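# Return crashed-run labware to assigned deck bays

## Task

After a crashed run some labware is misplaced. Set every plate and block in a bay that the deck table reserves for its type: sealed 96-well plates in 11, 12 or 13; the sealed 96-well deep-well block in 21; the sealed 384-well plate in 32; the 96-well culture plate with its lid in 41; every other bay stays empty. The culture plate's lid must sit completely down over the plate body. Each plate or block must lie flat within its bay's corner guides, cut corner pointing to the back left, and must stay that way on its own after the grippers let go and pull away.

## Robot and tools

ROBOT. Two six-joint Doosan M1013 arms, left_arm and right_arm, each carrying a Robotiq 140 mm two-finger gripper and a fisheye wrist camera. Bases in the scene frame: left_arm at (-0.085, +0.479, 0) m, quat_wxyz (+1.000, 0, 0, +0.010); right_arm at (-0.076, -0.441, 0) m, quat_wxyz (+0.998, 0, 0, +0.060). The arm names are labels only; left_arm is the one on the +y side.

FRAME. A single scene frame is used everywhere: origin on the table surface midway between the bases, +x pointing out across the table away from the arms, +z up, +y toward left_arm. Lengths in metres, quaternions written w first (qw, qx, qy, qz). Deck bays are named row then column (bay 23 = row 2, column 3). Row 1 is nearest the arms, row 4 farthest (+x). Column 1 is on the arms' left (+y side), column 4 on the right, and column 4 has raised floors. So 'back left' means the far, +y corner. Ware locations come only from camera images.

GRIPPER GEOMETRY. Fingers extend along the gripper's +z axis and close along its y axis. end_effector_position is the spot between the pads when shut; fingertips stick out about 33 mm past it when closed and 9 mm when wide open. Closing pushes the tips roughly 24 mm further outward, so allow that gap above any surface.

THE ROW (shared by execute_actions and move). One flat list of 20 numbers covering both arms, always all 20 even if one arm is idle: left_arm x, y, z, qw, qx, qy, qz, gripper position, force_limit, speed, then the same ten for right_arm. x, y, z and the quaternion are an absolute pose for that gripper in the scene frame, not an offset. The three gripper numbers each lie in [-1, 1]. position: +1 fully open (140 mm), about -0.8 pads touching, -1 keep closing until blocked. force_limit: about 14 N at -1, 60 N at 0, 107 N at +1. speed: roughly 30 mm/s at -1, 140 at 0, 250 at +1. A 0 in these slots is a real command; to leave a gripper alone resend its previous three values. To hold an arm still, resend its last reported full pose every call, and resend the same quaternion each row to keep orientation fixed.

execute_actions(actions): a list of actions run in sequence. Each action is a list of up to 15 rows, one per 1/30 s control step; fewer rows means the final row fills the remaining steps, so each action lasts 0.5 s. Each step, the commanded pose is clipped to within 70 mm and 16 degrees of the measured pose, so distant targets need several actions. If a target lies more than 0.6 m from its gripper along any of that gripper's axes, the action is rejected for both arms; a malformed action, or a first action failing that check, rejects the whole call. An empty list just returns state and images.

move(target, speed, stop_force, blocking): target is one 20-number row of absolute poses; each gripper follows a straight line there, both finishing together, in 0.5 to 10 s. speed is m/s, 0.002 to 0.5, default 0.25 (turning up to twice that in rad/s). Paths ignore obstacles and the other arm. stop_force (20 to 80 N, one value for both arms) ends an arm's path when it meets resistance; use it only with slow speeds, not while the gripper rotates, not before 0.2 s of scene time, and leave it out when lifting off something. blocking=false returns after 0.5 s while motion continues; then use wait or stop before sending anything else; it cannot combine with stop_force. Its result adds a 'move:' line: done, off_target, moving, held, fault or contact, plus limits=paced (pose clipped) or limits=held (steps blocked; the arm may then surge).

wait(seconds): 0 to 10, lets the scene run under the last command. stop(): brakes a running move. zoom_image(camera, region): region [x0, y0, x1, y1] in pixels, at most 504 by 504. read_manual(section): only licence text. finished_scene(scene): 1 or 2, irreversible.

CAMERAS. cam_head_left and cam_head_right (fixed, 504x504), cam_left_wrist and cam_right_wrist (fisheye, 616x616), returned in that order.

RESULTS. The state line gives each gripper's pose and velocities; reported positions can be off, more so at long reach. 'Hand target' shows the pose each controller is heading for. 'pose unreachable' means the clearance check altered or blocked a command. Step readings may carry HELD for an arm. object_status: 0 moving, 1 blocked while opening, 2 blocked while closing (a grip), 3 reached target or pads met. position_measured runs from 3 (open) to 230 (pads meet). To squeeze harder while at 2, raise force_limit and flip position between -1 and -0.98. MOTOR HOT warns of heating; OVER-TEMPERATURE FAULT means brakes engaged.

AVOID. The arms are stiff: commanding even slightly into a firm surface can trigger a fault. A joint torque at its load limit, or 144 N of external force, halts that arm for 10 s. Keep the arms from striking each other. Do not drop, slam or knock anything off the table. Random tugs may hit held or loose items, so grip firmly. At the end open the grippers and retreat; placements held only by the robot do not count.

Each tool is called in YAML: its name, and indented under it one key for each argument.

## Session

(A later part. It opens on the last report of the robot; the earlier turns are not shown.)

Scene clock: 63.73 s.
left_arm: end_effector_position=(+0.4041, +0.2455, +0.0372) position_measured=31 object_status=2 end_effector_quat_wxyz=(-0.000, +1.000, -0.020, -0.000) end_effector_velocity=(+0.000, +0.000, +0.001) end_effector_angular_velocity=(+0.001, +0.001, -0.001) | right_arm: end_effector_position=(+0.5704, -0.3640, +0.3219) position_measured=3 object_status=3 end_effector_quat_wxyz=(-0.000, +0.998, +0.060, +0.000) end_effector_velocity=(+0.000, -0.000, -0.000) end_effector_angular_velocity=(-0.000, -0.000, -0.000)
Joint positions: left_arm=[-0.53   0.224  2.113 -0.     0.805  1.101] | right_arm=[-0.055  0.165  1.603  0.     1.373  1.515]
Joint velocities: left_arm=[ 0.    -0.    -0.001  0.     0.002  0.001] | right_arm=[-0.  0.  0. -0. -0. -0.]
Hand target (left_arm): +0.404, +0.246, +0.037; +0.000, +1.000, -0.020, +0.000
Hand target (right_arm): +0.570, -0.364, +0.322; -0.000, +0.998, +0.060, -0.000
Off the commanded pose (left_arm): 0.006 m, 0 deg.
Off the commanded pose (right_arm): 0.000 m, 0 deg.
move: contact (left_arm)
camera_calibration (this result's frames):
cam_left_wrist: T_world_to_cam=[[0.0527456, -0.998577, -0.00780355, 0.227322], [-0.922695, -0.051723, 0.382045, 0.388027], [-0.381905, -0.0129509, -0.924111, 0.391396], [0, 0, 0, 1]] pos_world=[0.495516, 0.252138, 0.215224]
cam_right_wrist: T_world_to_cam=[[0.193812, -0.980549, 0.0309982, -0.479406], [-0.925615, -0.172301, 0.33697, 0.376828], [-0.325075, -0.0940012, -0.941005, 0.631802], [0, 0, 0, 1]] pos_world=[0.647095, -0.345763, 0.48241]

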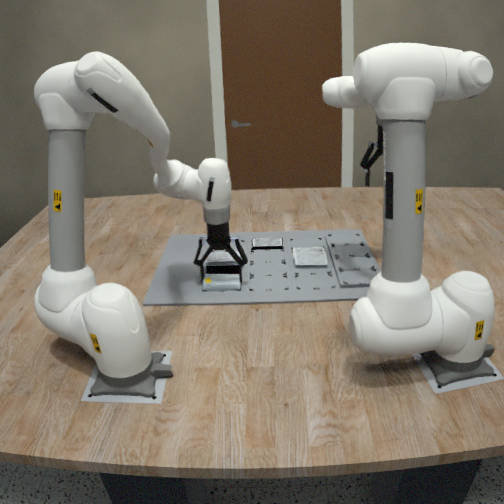

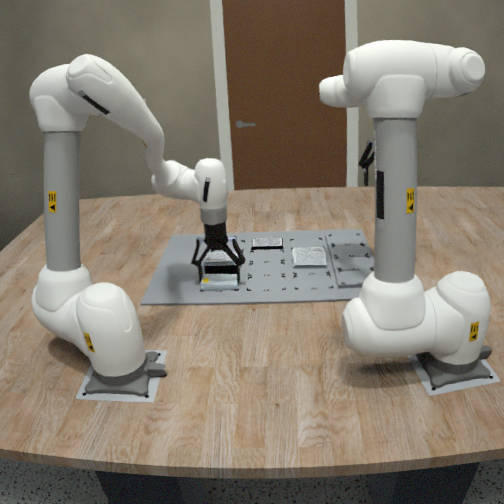

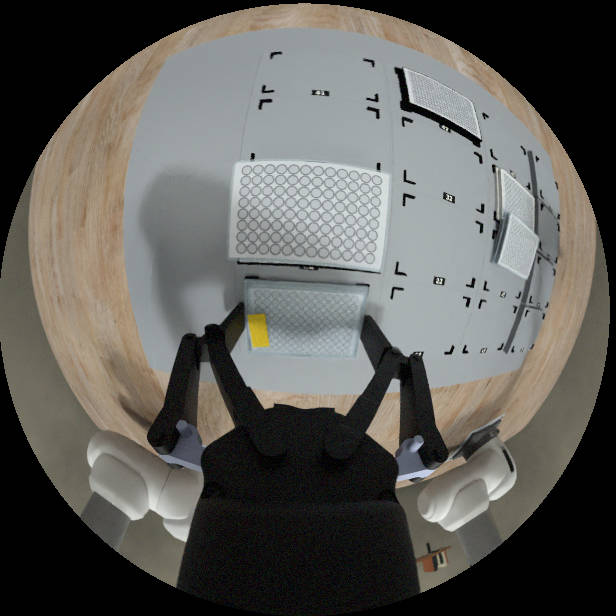

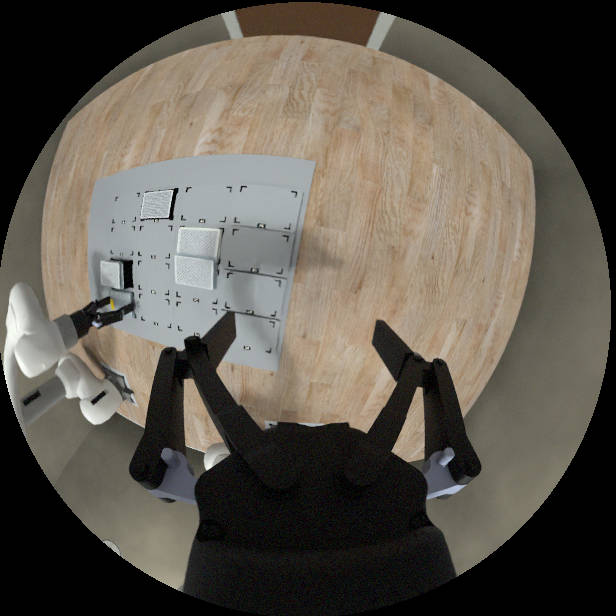

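move:
  target: [0.404,0.2455,0.0378,0,1,-0.02,0,1,-0.5,-0.8,0.5704,-0.364,0.3219,0,0.998,0.06,0,1,0,0]
  speed: 0.004

move:
  target: [0.404,0.2455,0.075,0,1,-0.02,0,1,-0.5,-0.8,0.5704,-0.364,0.3219,0,0.998,0.06,0,1,0,0]
  speed: 0.05

move:
  target: [0.404,0.2455,0.075,0,1,-0.02,0,-1,-0.5,0,0.5704,-0.364,0.3219,0,0.998,0.06,0,1,0,0]
  speed: 0.05

move:
  target: [0.404,0.2455,0.05,0,1,-0.02,0,-1,-0.5,0,0.5704,-0.364,0.3219,0,0.998,0.06,0,1,0,0]
  speed: 0.004
  stop_force: 20

zoom_image:
  camera: "cam_head_left"
  region: [190,240,270,300]

Scene clock: 64.87 s.
left_arm: end_effector_position=(+0.4040, +0.2455, +0.0378) position_measured=3 object_status=3 end_effector_quat_wxyz=(+0.000, +1.000, -0.020, -0.000) end_effector_velocity=(+0.000, -0.000, +0.000) end_effector_angular_velocity=(-0.001, -0.001, -0.000) | right_arm: end_effector_position=(+0.5704, -0.3640, +0.3219) position_measured=3 object_status=3 end_effector_quat_wxyz=(-0.000, +0.998, +0.060, +0.000) end_effector_velocity=(-0.000, -0.000, -0.000) end_effector_angular_velocity=(+0.000, +0.001, -0.001)
Joint positions: left_arm=[-0.53   0.223  2.113 -0.     0.806  1.101] | right_arm=[-0.055  0.165  1.603  0.     1.373  1.515]
Joint velocities: left_arm=[-0.    -0.001 -0.     0.    -0.001 -0.   ] | right_arm=[-0.     0.     0.     0.     0.001  0.001]
Hand target (left_arm): +0.404, +0.245, +0.038; +0.000, +1.000, -0.020, -0.000
Hand target (right_arm): +0.570, -0.364, +0.322; -0.000, +0.998, +0.060, -0.000
Off the commanded pose (left_arm): 0.000 m, 0 deg.
Off the commanded pose (right_arm): 0.000 m, 0 deg.
move: done
camera_calibration (this result's frames):
cam_left_wrist: T_world_to_cam=[[0.0527137, -0.998579, -0.00779274, 0.227296], [-0.922704, -0.0516896, 0.382029, 0.3877], [-0.381889, -0.0129477, -0.924118, 0.391936], [0, 0, 0, 1]] pos_world=[0.495427, 0.252088, 0.215854]
cam_right_wrist: T_world_to_cam=[[0.193812, -0.980549, 0.0309981, -0.479406], [-0.925615, -0.172301, 0.33697, 0.376828], [-0.325075, -0.0940011, -0.941005, 0.631802], [0, 0, 0, 1]] pos_world=[0.647095, -0.345763, 0.48241]

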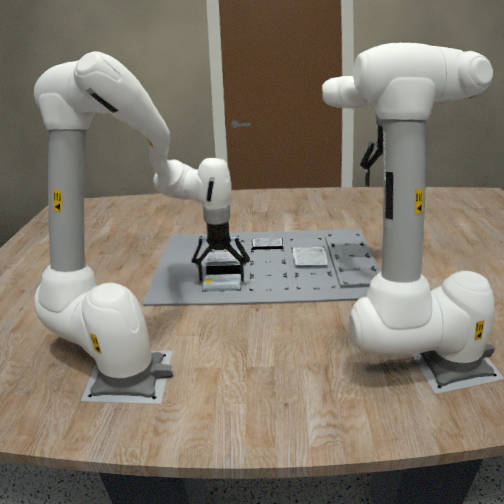

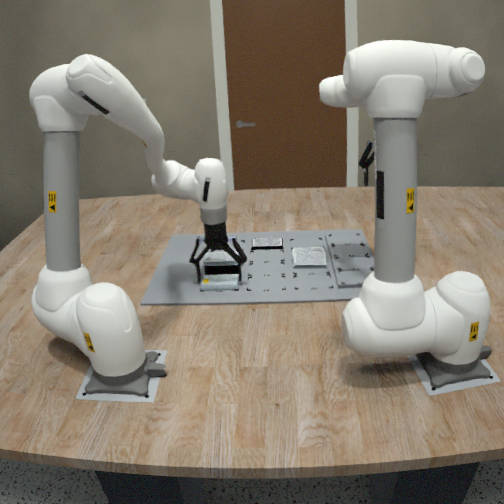

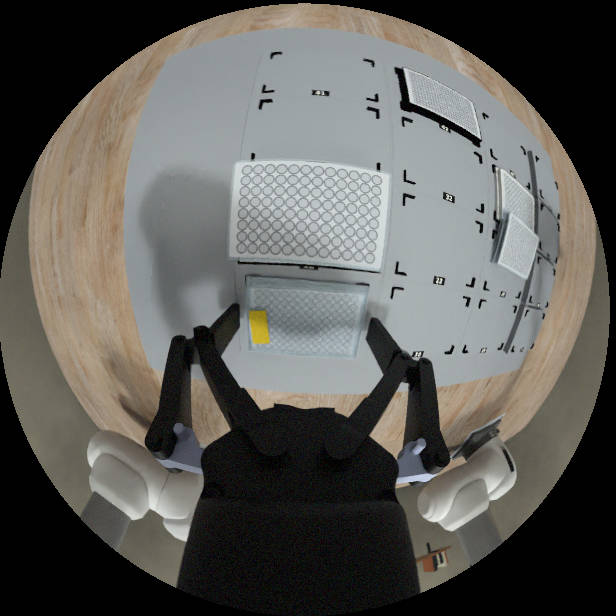

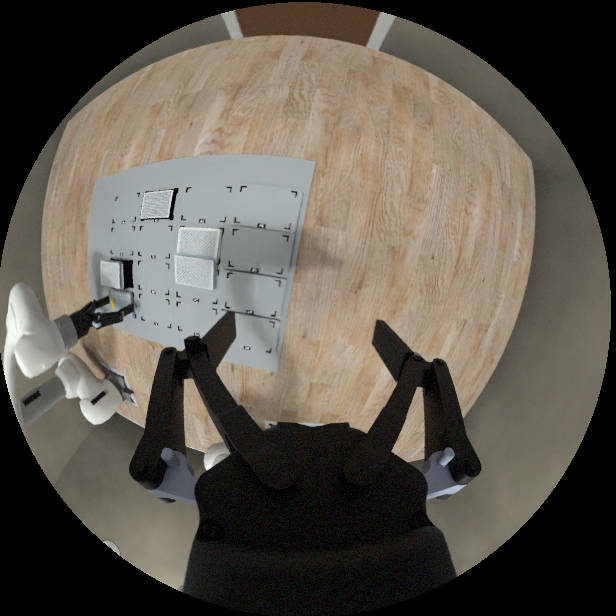

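Scene clock: 65.87 s.
left_arm: end_effector_position=(+0.4040, +0.2455, +0.0750) position_measured=3 object_status=3 end_effector_quat_wxyz=(+0.000, +1.000, -0.020, +0.000) end_effector_velocity=(-0.000, +0.000, +0.000) end_effector_angular_velocity=(+0.000, -0.000, -0.000) | right_arm: end_effector_position=(+0.5704, -0.3640, +0.3219) position_measured=3 object_status=3 end_effector_quat_wxyz=(-0.000, +0.998, +0.060, +0.000) end_effector_velocity=(-0.001, +0.001, +0.000) end_effector_angular_velocity=(-0.000, +0.001, +0.002)
Joint positions: left_arm=[-0.53   0.176  2.083 -0.     0.882  1.101] | right_arm=[-0.055  0.165  1.603  0.     1.373  1.515]
Joint velocities: left_arm=[-0.    -0.001  0.001  0.     0.    -0.   ] | right_arm=[ 0.001 -0.     0.    -0.     0.001 -0.   ]
Hand target (left_arm): +0.404, +0.245, +0.075; +0.000, +1.000, -0.020, -0.000
Hand target (right_arm): +0.570, -0.364, +0.322; -0.000, +0.998, +0.060, -0.000
Off the commanded pose (left_arm): 0.000 m, 0 deg.
Off the commanded pose (right_arm): 0.000 m, 0 deg.
move: done
camera_calibration (this result's frames):
cam_left_wrist: T_world_to_cam=[[0.0527022, -0.99858, -0.00776652, 0.227568], [-0.92272, -0.0516695, 0.381991, 0.373494], [-0.38185, -0.0129654, -0.924133, 0.426357], [0, 0, 0, 1]] pos_world=[0.495442, 0.252071, 0.253106]
cam_right_wrist: T_world_to_cam=[[0.193812, -0.980549, 0.0309982, -0.479406], [-0.925615, -0.172301, 0.33697, 0.376828], [-0.325075, -0.0940012, -0.941005, 0.631802], [0, 0, 0, 1]] pos_world=[0.647095, -0.345763, 0.48241]

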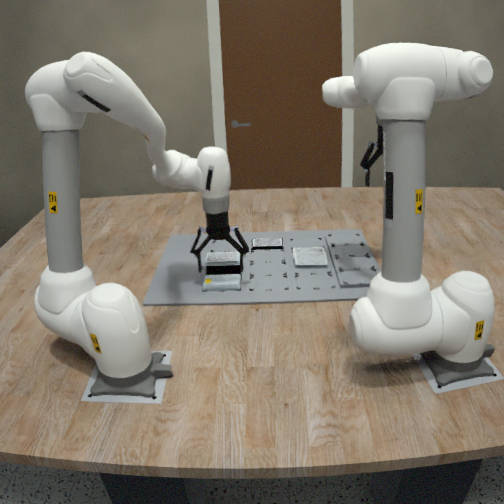

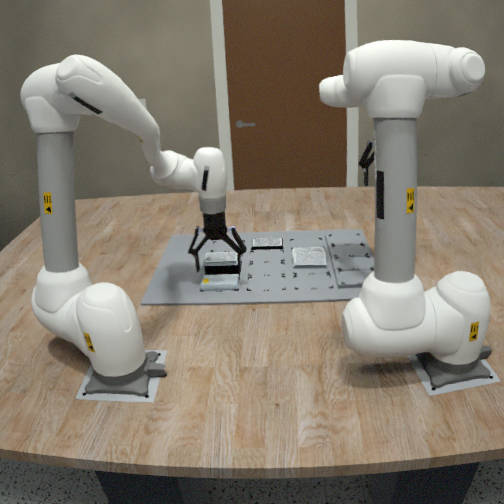

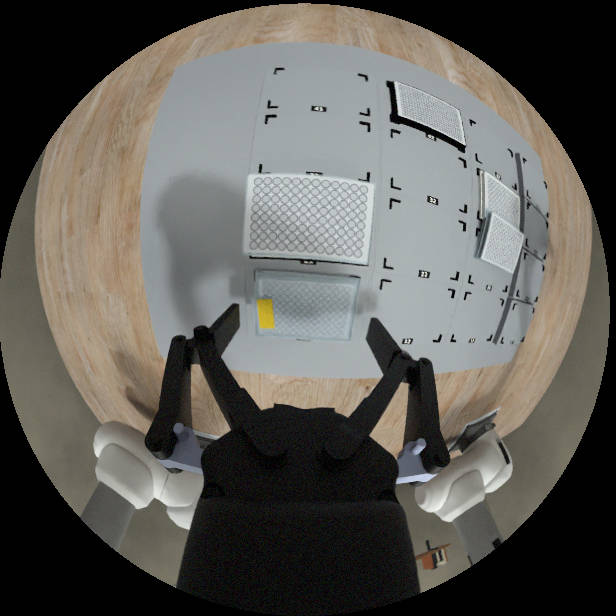

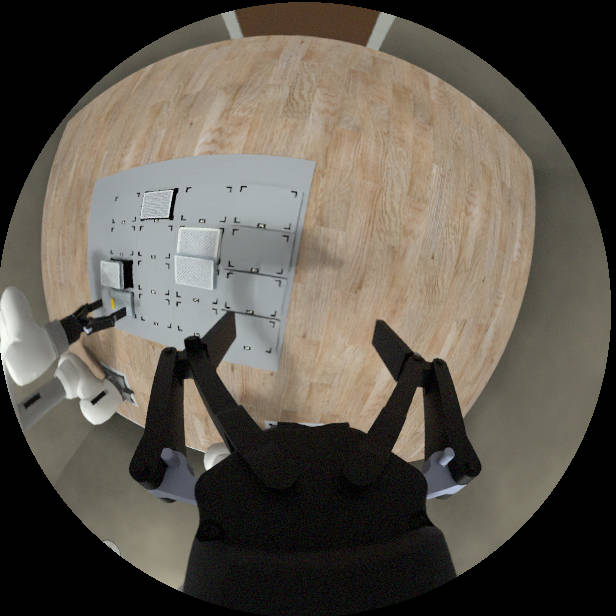

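Scene clock: 67.10 s.
left_arm: end_effector_position=(+0.4040, +0.2455, +0.0750) position_measured=232 object_status=3 end_effector_quat_wxyz=(+0.000, +1.000, -0.020, +0.000) end_effector_velocity=(+0.000, -0.000, -0.000) end_effector_angular_velocity=(-0.001, -0.000, +0.000) | right_arm: end_effector_position=(+0.5704, -0.3640, +0.3219) position_measured=3 object_status=3 end_effector_quat_wxyz=(-0.000, +0.998, +0.060, +0.000) end_effector_velocity=(+0.000, +0.000, +0.000) end_effector_angular_velocity=(+0.000, -0.001, -0.001)
Joint positions: left_arm=[-0.53   0.176  2.083 -0.     0.882  1.101] | right_arm=[-0.055  0.165  1.603  0.     1.373  1.515]
Joint velocities: left_arm=[ 0.     0.     0.    -0.001 -0.001  0.001] | right_arm=[ 0.001 -0.     0.     0.    -0.001  0.002]
Hand target (left_arm): +0.404, +0.246, +0.075; -0.000, +1.000, -0.020, -0.000
Hand target (right_arm): +0.570, -0.364, +0.322; -0.000, +0.998, +0.060, -0.000
Off the commanded pose (left_arm): 0.000 m, 0 deg.
Off the commanded pose (right_arm): 0.000 m, 0 deg.
move: done
camera_calibration (this result's frames):
cam_left_wrist: T_world_to_cam=[[0.0527021, -0.99858, -0.00778055, 0.227586], [-0.922712, -0.0516744, 0.382012, 0.373476], [-0.381871, -0.0129536, -0.924125, 0.426326], [0, 0, 0, 1]] pos_world=[0.495418, 0.252084, 0.253077]
cam_right_wrist: T_world_to_cam=[[0.193812, -0.980549, 0.0309981, -0.479406], [-0.925615, -0.172301, 0.33697, 0.376828], [-0.325075, -0.0940011, -0.941005, 0.631802], [0, 0, 0, 1]] pos_world=[0.647095, -0.345763, 0.48241]

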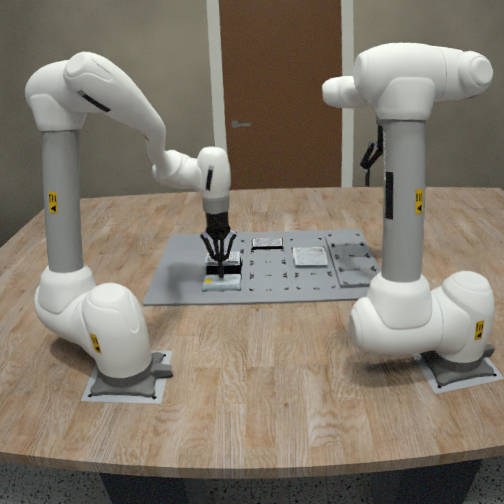

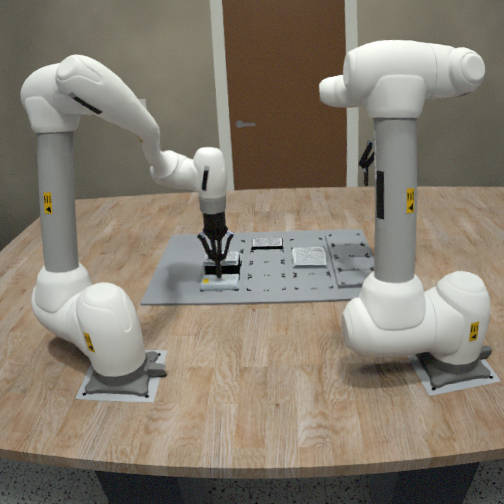

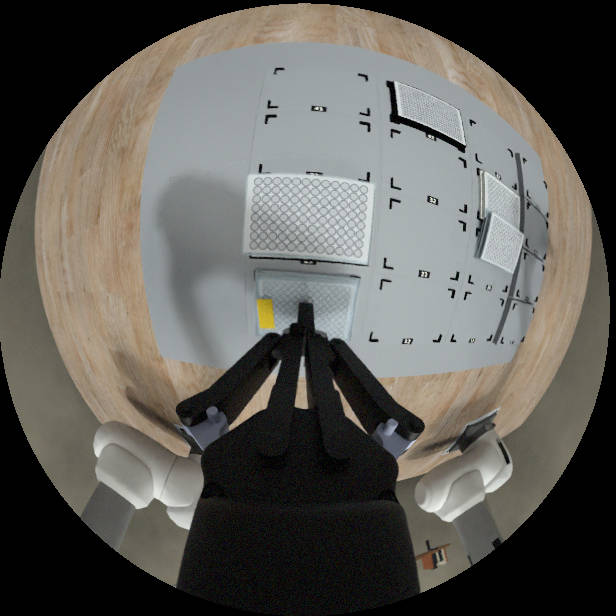

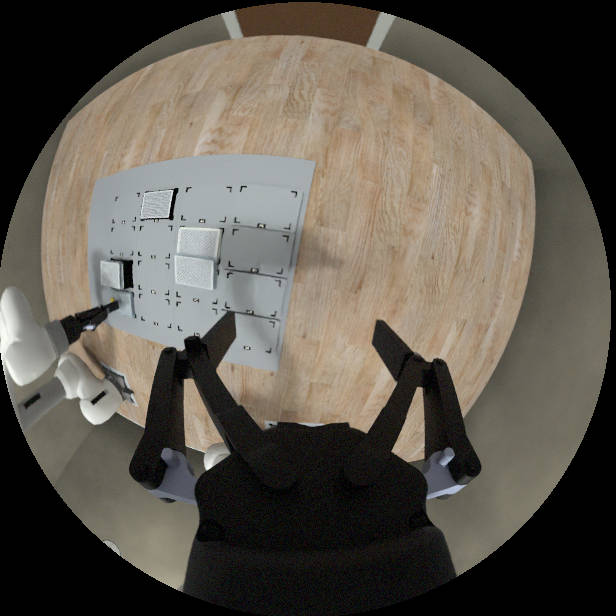

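Scene clock: 70.63 s.
left_arm: end_effector_position=(+0.4040, +0.2455, +0.0621) position_measured=232 object_status=3 end_effector_quat_wxyz=(-0.000, +1.000, -0.020, -0.000) end_effector_velocity=(+0.000, +0.000, -0.000) end_effector_angular_velocity=(+0.000, +0.001, +0.001) | right_arm: end_effector_position=(+0.5704, -0.3640, +0.3219) position_measured=3 object_status=3 end_effector_quat_wxyz=(-0.000, +0.998, +0.060, -0.000) end_effector_velocity=(-0.000, -0.000, +0.000) end_effector_angular_velocity=(-0.000, +0.000, -0.001)
Joint positions: left_arm=[-0.53   0.192  2.094  0.     0.856  1.101] | right_arm=[-0.055  0.165  1.603  0.     1.373  1.515]
Joint velocities: left_arm=[ 0.001  0.001 -0.001 -0.001  0.001 -0.   ] | right_arm=[-0.    -0.    -0.    -0.     0.001  0.001]
Hand target (left_arm): +0.404, +0.245, +0.062; +0.000, +1.000, -0.020, +0.000
Hand target (right_arm): +0.570, -0.364, +0.322; -0.000, +0.998, +0.060, -0.000
Off the commanded pose (left_arm): 0.012 m, 0 deg.
Off the commanded pose (right_arm): 0.000 m, 0 deg.
move: contact (left_arm)
camera_calibration (this result's frames):
cam_left_wrist: T_world_to_cam=[[0.0526998, -0.99858, -0.00782888, 0.227506], [-0.922693, -0.0516902, 0.382053, 0.378395], [-0.381916, -0.0129105, -0.924107, 0.414377], [0, 0, 0, 1]] pos_world=[0.49541, 0.252092, 0.240143]
cam_right_wrist: T_world_to_cam=[[0.193812, -0.980549, 0.0309982, -0.479406], [-0.925615, -0.172301, 0.33697, 0.376828], [-0.325075, -0.0940012, -0.941005, 0.631802], [0, 0, 0, 1]] pos_world=[0.647095, -0.345763, 0.48241]

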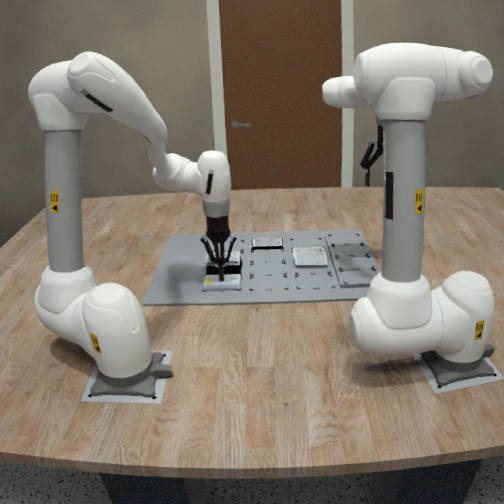

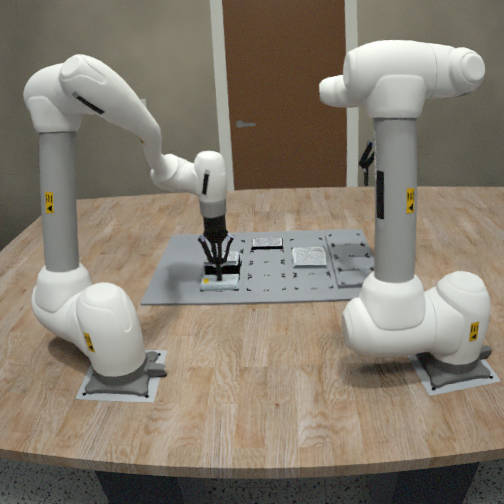

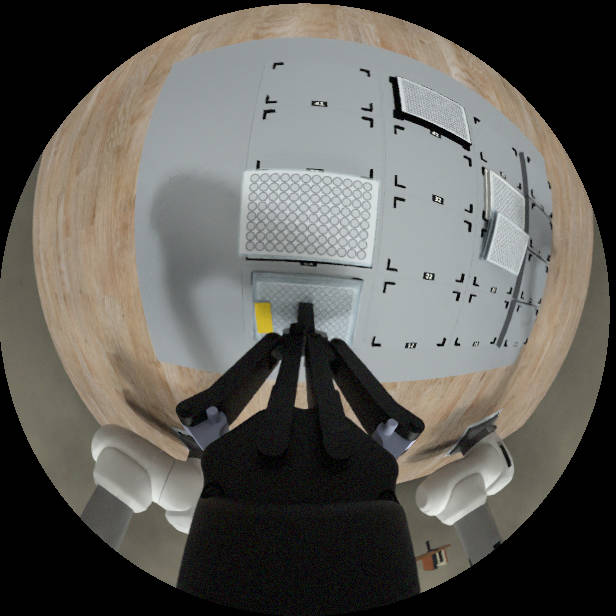

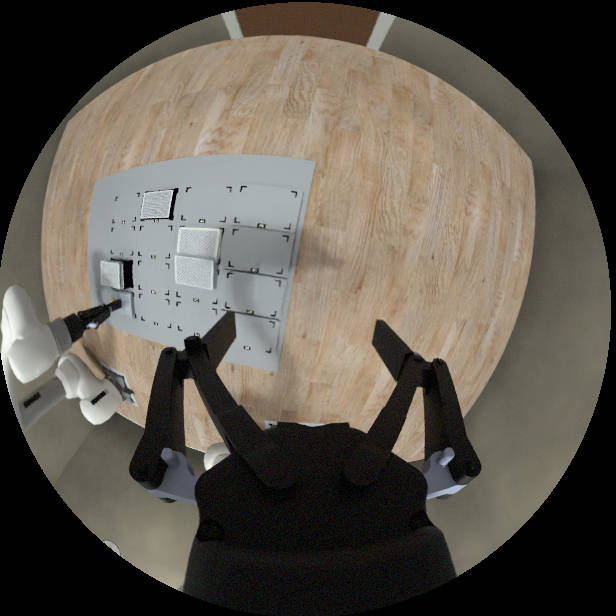

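Region (190, 240, 270, 300) of cam_head_left's 504x504 image, scaled by 6.300, with more detail than that image has; it fills the top 378 rows of this view, and the rest is white.

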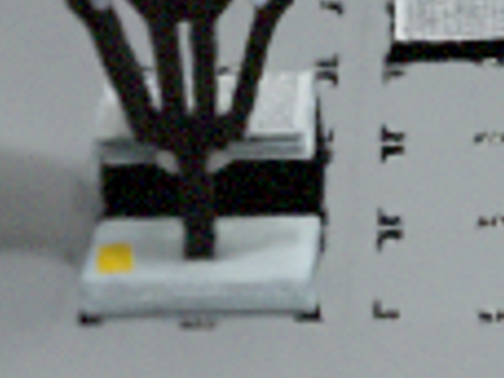

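move:
  target: [0.400,0.2455,0.0618,0,1,-0.02,0,-1,-0.5,0,0.5704,-0.364,0.3219,0,0.998,0.06,0,1,0,0]
  speed: 0.004

move:
  target: [0.400,0.2455,0.05,0,1,-0.02,0,-1,-0.5,0,0.5704,-0.364,0.3219,0,0.998,0.06,0,1,0,0]
  speed: 0.003
  stop_force: 20

zoom_image:
  camera: "cam_head_left"
  region: [190,240,270,300]

Scene clock: 72.23 s.
left_arm: end_effector_position=(+0.4000, +0.2455, +0.0618) position_measured=232 object_status=3 end_effector_quat_wxyz=(-0.000, +1.000, -0.020, +0.000) end_effector_velocity=(-0.001, +0.001, -0.001) end_effector_angular_velocity=(+0.001, +0.002, +0.000) | right_arm: end_effector_position=(+0.5704, -0.3640, +0.3219) position_measured=3 object_status=3 end_effector_quat_wxyz=(-0.000, +0.998, +0.060, +0.000) end_effector_velocity=(+0.000, -0.000, -0.000) end_effector_angular_velocity=(-0.000, -0.000, -0.001)
Joint positions: left_arm=[-0.534  0.187  2.101  0.     0.854  1.098] | right_arm=[-0.055  0.165  1.603  0.     1.373  1.515]
Joint velocities: left_arm=[ 0.     0.     0.001  0.     0.    -0.001] | right_arm=[ 0.     0.     0.    -0.    -0.     0.001]
Hand target (left_arm): +0.400, +0.246, +0.062; -0.000, +1.000, -0.020, -0.000
Hand target (right_arm): +0.570, -0.364, +0.322; -0.000, +0.998, +0.060, -0.000
Off the commanded pose (left_arm): 0.000 m, 0 deg.
Off the commanded pose (right_arm): 0.000 m, 0 deg.
move: done
camera_calibration (this result's frames):
cam_left_wrist: T_world_to_cam=[[0.0526608, -0.998582, -0.00783228, 0.227735], [-0.922727, -0.0516565, 0.381977, 0.374848], [-0.38184, -0.0128882, -0.924138, 0.412578], [0, 0, 0, 1]] pos_world=[0.491429, 0.252093, 0.23988]
cam_right_wrist: T_world_to_cam=[[0.193812, -0.980549, 0.0309982, -0.479406], [-0.925615, -0.172301, 0.33697, 0.376828], [-0.325075, -0.0940012, -0.941005, 0.631802], [0, 0, 0, 1]] pos_world=[0.647095, -0.345763, 0.48241]

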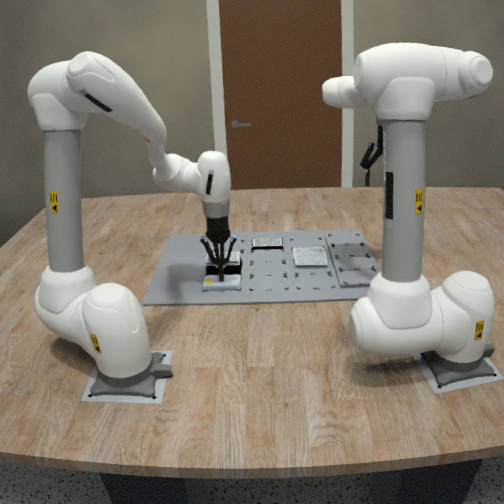

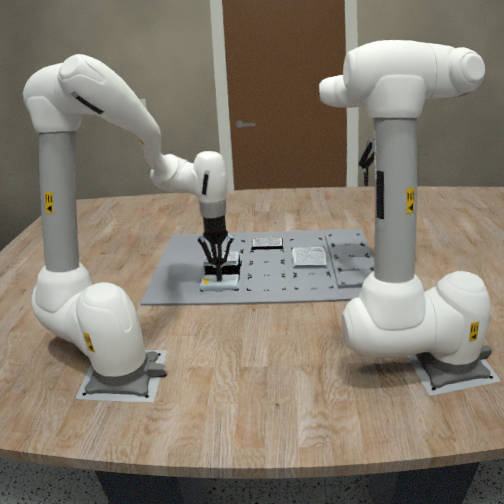

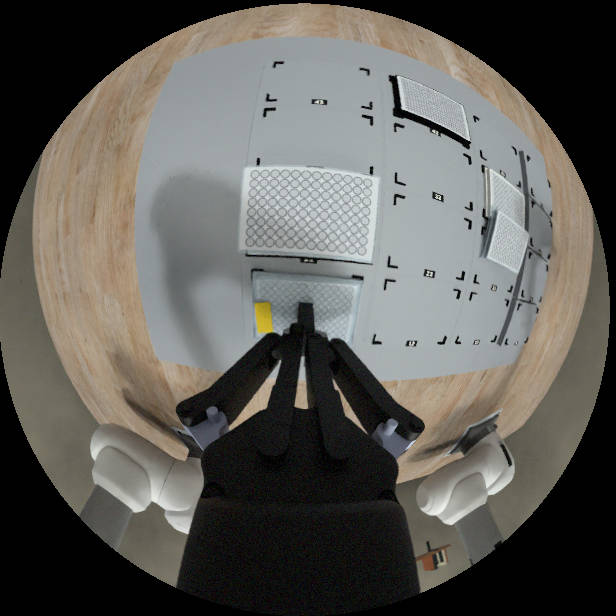

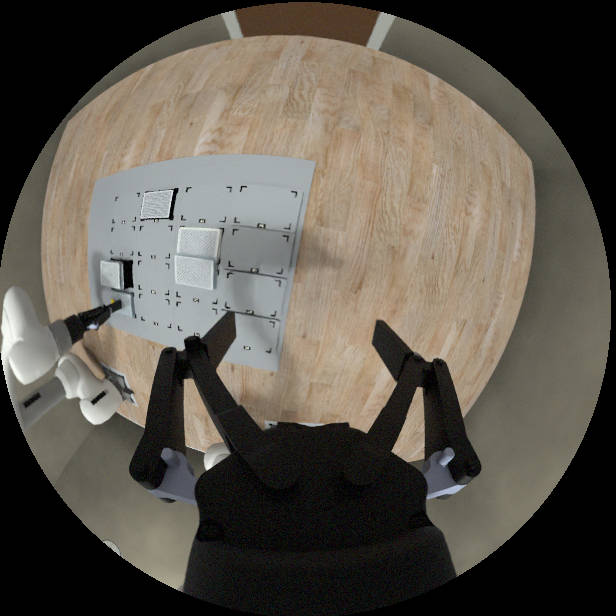

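Scene clock: 72.77 s.
left_arm: end_effector_position=(+0.4000, +0.2455, +0.0612) position_measured=232 object_status=3 end_effector_quat_wxyz=(+0.000, +1.000, -0.020, +0.000) end_effector_velocity=(-0.000, +0.000, +0.001) end_effector_angular_velocity=(+0.001, +0.001, +0.001) | right_arm: end_effector_position=(+0.5704, -0.3640, +0.3219) position_measured=3 object_status=3 end_effector_quat_wxyz=(-0.000, +0.998, +0.060, +0.000) end_effector_velocity=(+0.000, -0.001, -0.000) end_effector_angular_velocity=(+0.000, +0.000, -0.001)
Joint positions: left_arm=[-0.534  0.188  2.101  0.     0.852  1.098] | right_arm=[-0.055  0.165  1.603  0.     1.373  1.515]
Joint velocities: left_arm=[-0.    -0.001 -0.001  0.001  0.003 -0.002] | right_arm=[-0.001  0.     0.     0.    -0.    -0.   ]
Hand target (left_arm): +0.400, +0.245, +0.061; +0.000, +1.000, -0.020, +0.000
Hand target (right_arm): +0.570, -0.364, +0.322; -0.000, +0.998, +0.060, -0.000
Off the commanded pose (left_arm): 0.011 m, 0 deg.
Off the commanded pose (right_arm): 0.000 m, 0 deg.
move: contact (left_arm)
camera_calibration (this result's frames):
cam_left_wrist: T_world_to_cam=[[0.0526613, -0.998583, -0.00772606, 0.227729], [-0.922793, -0.0516186, 0.381823, 0.375091], [-0.38168, -0.0129777, -0.924203, 0.411989], [0, 0, 0, 1]] pos_world=[0.491387, 0.252115, 0.239303]
cam_right_wrist: T_world_to_cam=[[0.193812, -0.980549, 0.0309981, -0.479406], [-0.925615, -0.172301, 0.33697, 0.376828], [-0.325075, -0.0940011, -0.941005, 0.631802], [0, 0, 0, 1]] pos_world=[0.647095, -0.345763, 0.48241]

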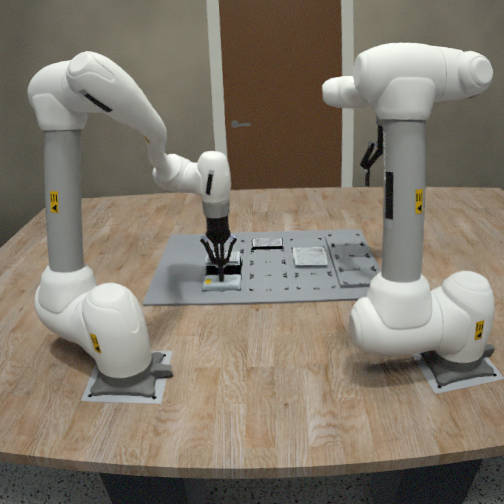

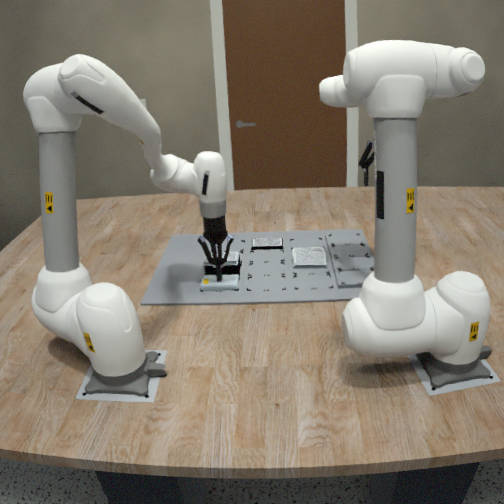

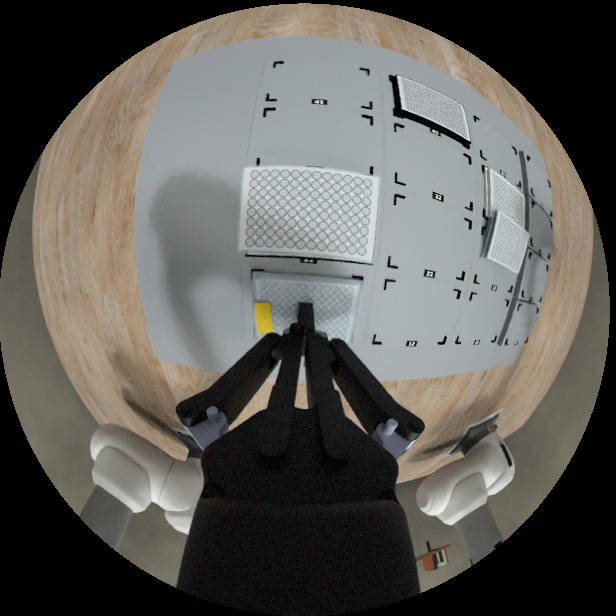

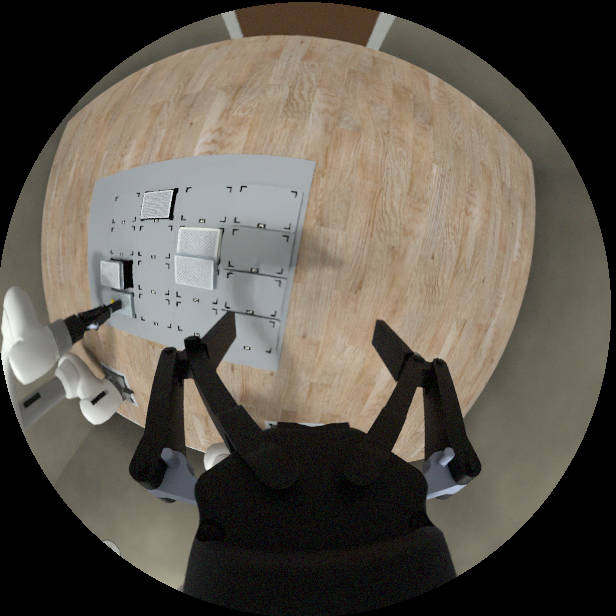

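Region (190, 240, 270, 300) of cam_head_left's 504x504 image, scaled by 6.300, with more detail than that image has; it fills the top 378 rows of this view, and the rest is white.

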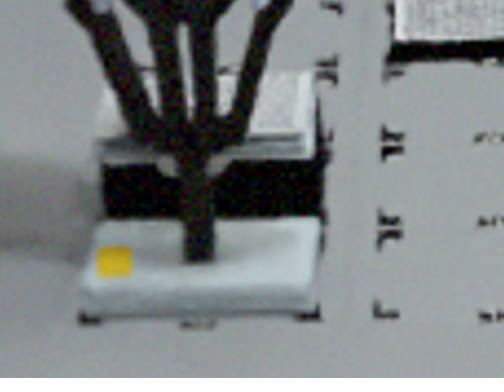

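Progress; drag a bit more.

move:
  target: [0.397,0.2455,0.061,0,1,-0.02,0,-1,-0.5,0,0.5704,-0.364,0.3219,0,0.998,0.06,0,1,0,0]
  speed: 0.004

move:
  target: [0.397,0.2455,0.05,0,1,-0.02,0,-1,-0.5,0,0.5704,-0.364,0.3219,0,0.998,0.06,0,1,0,0]
  speed: 0.003
  stop_force: 20

zoom_image:
  camera: "cam_head_left"
  region: [190,240,270,300]

zoom_image:
  camera: "cam_left_wrist"
  region: [230,250,390,360]

Scene clock: 74.13 s.
left_arm: end_effector_position=(+0.3970, +0.2455, +0.0610) position_measured=232 object_status=3 end_effector_quat_wxyz=(-0.000, +1.000, -0.020, -0.000) end_effector_velocity=(+0.000, -0.000, +0.000) end_effector_angular_velocity=(-0.001, -0.001, -0.001) | right_arm: end_effector_position=(+0.5704, -0.3640, +0.3219) position_measured=3 object_status=3 end_effector_quat_wxyz=(-0.000, +0.998, +0.060, +0.000) end_effector_velocity=(+0.001, +0.000, +0.000) end_effector_angular_velocity=(+0.000, -0.002, +0.000)
Joint positions: left_arm=[-0.537  0.184  2.106  0.     0.851  1.095] | right_arm=[-0.055  0.165  1.603  0.     1.373  1.515]
Joint velocities: left_arm=[-0.    -0.    -0.001  0.    -0.     0.001] | right_arm=[-0.    -0.     0.     0.    -0.002 -0.   ]
Hand target (left_arm): +0.397, +0.246, +0.061; -0.000, +1.000, -0.020, -0.000
Hand target (right_arm): +0.570, -0.364, +0.322; -0.000, +0.998, +0.060, -0.000
Off the commanded pose (left_arm): 0.000 m, 0 deg.
Off the commanded pose (right_arm): 0.000 m, 0 deg.
move: done
camera_calibration (this result's frames):
cam_left_wrist: T_world_to_cam=[[0.0527051, -0.99858, -0.00780066, 0.227851], [-0.922705, -0.0516847, 0.382026, 0.372377], [-0.381886, -0.012937, -0.924119, 0.410702], [0, 0, 0, 1]] pos_world=[0.488427, 0.252087, 0.239057]
cam_right_wrist: T_world_to_cam=[[0.193812, -0.980549, 0.0309981, -0.479406], [-0.925615, -0.172301, 0.33697, 0.376828], [-0.325075, -0.0940012, -0.941005, 0.631802], [0, 0, 0, 1]] pos_world=[0.647095, -0.345763, 0.48241]

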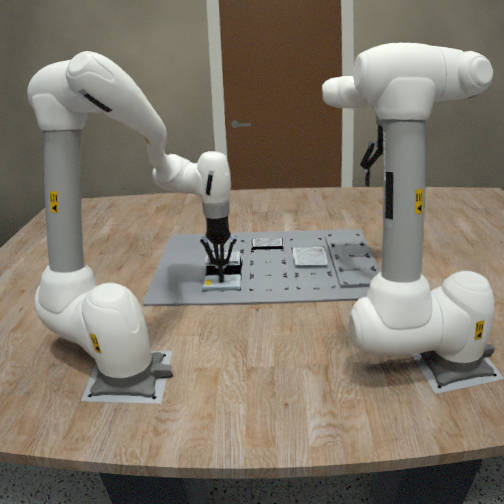

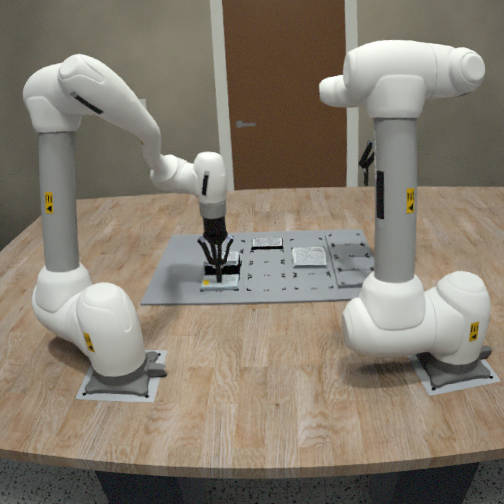

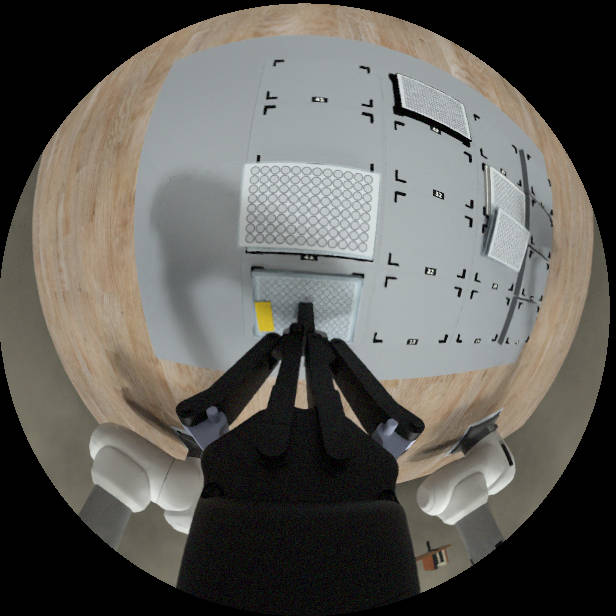

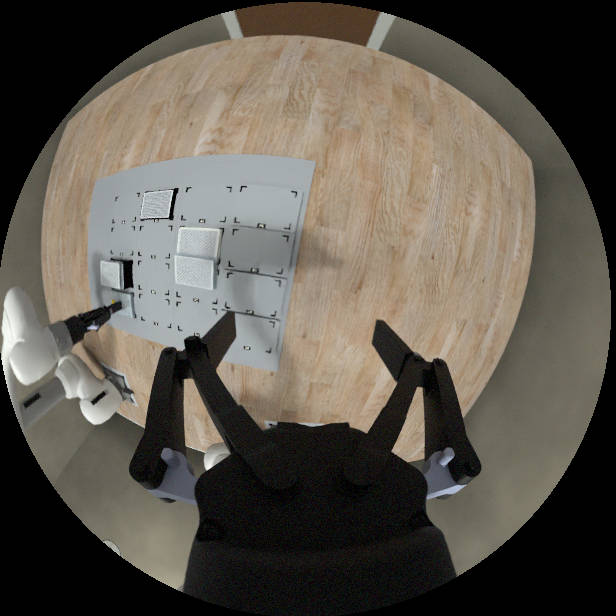

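Scene clock: 75.10 s.
left_arm: end_effector_position=(+0.3970, +0.2455, +0.0590) position_measured=232 object_status=3 end_effector_quat_wxyz=(+0.000, +1.000, -0.020, +0.000) end_effector_velocity=(+0.001, -0.000, +0.002) end_effector_angular_velocity=(-0.000, -0.000, +0.002) | right_arm: end_effector_position=(+0.5704, -0.3640, +0.3219) position_measured=3 object_status=3 end_effector_quat_wxyz=(-0.000, +0.998, +0.060, -0.000) end_effector_velocity=(+0.000, -0.001, -0.000) end_effector_angular_velocity=(-0.000, -0.001, -0.000)
Joint positions: left_arm=[-0.537  0.187  2.108  0.     0.847  1.095] | right_arm=[-0.055  0.165  1.603  0.     1.373  1.515]
Joint velocities: left_arm=[ 0.    -0.001 -0.002 -0.     0.003 -0.002] | right_arm=[-0.001 -0.     0.    -0.    -0.001 -0.   ]
Hand target (left_arm): +0.397, +0.245, +0.059; +0.000, +1.000, -0.020, +0.000
Hand target (right_arm): +0.570, -0.364, +0.322; -0.000, +0.998, +0.060, -0.000
Off the commanded pose (left_arm): 0.009 m, 0 deg.
Off the commanded pose (right_arm): 0.000 m, 0 deg.
move: contact (left_arm)
camera_calibration (this result's frames):
cam_left_wrist: T_world_to_cam=[[0.0527101, -0.998579, -0.00779057, 0.227842], [-0.922711, -0.0516857, 0.382011, 0.373116], [-0.381871, -0.0129474, -0.924125, 0.40888], [0, 0, 0, 1]] pos_world=[0.488409, 0.252097, 0.237097]
cam_right_wrist: T_world_to_cam=[[0.193812, -0.980549, 0.0309981, -0.479406], [-0.925615, -0.172301, 0.33697, 0.376828], [-0.325075, -0.0940012, -0.941005, 0.631802], [0, 0, 0, 1]] pos_world=[0.647095, -0.345763, 0.48241]

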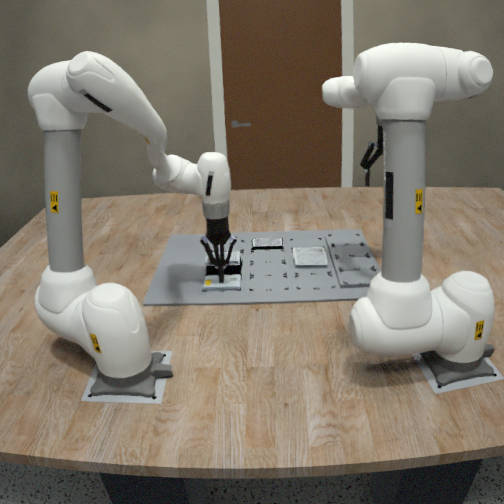

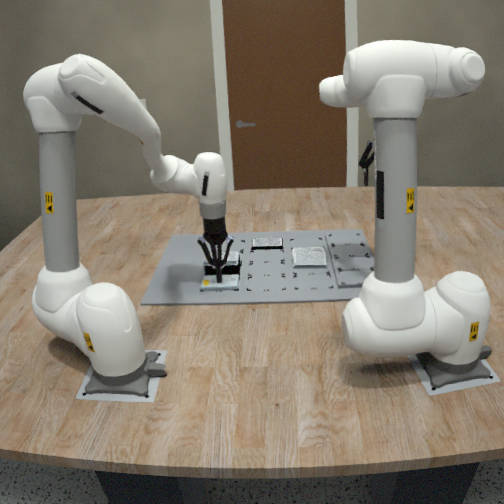

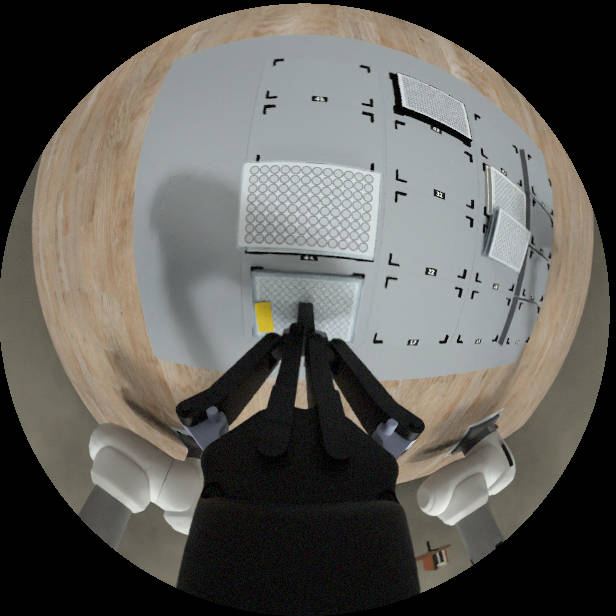

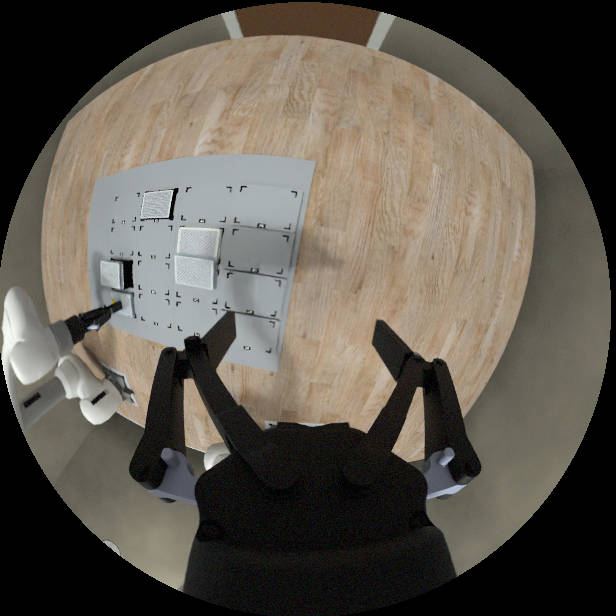

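Region (190, 240, 270, 300) of cam_head_left's 504x504 image, scaled by 6.300, with more detail than that image has; it fills the top 378 rows of this view, and the rest is white.

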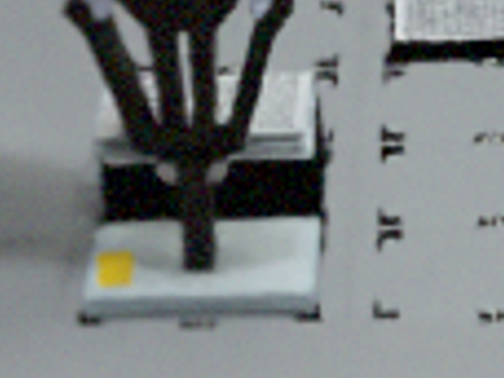

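Region (230, 250, 390, 360) of cam_left_wrist's 616x616 image, scaled by 3.150, with more detail than that image has; it fills the top 346 rows of this view, and the rest is white.

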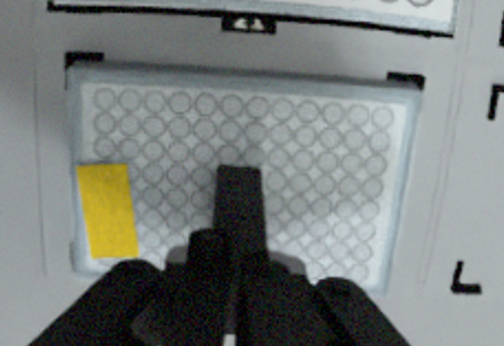

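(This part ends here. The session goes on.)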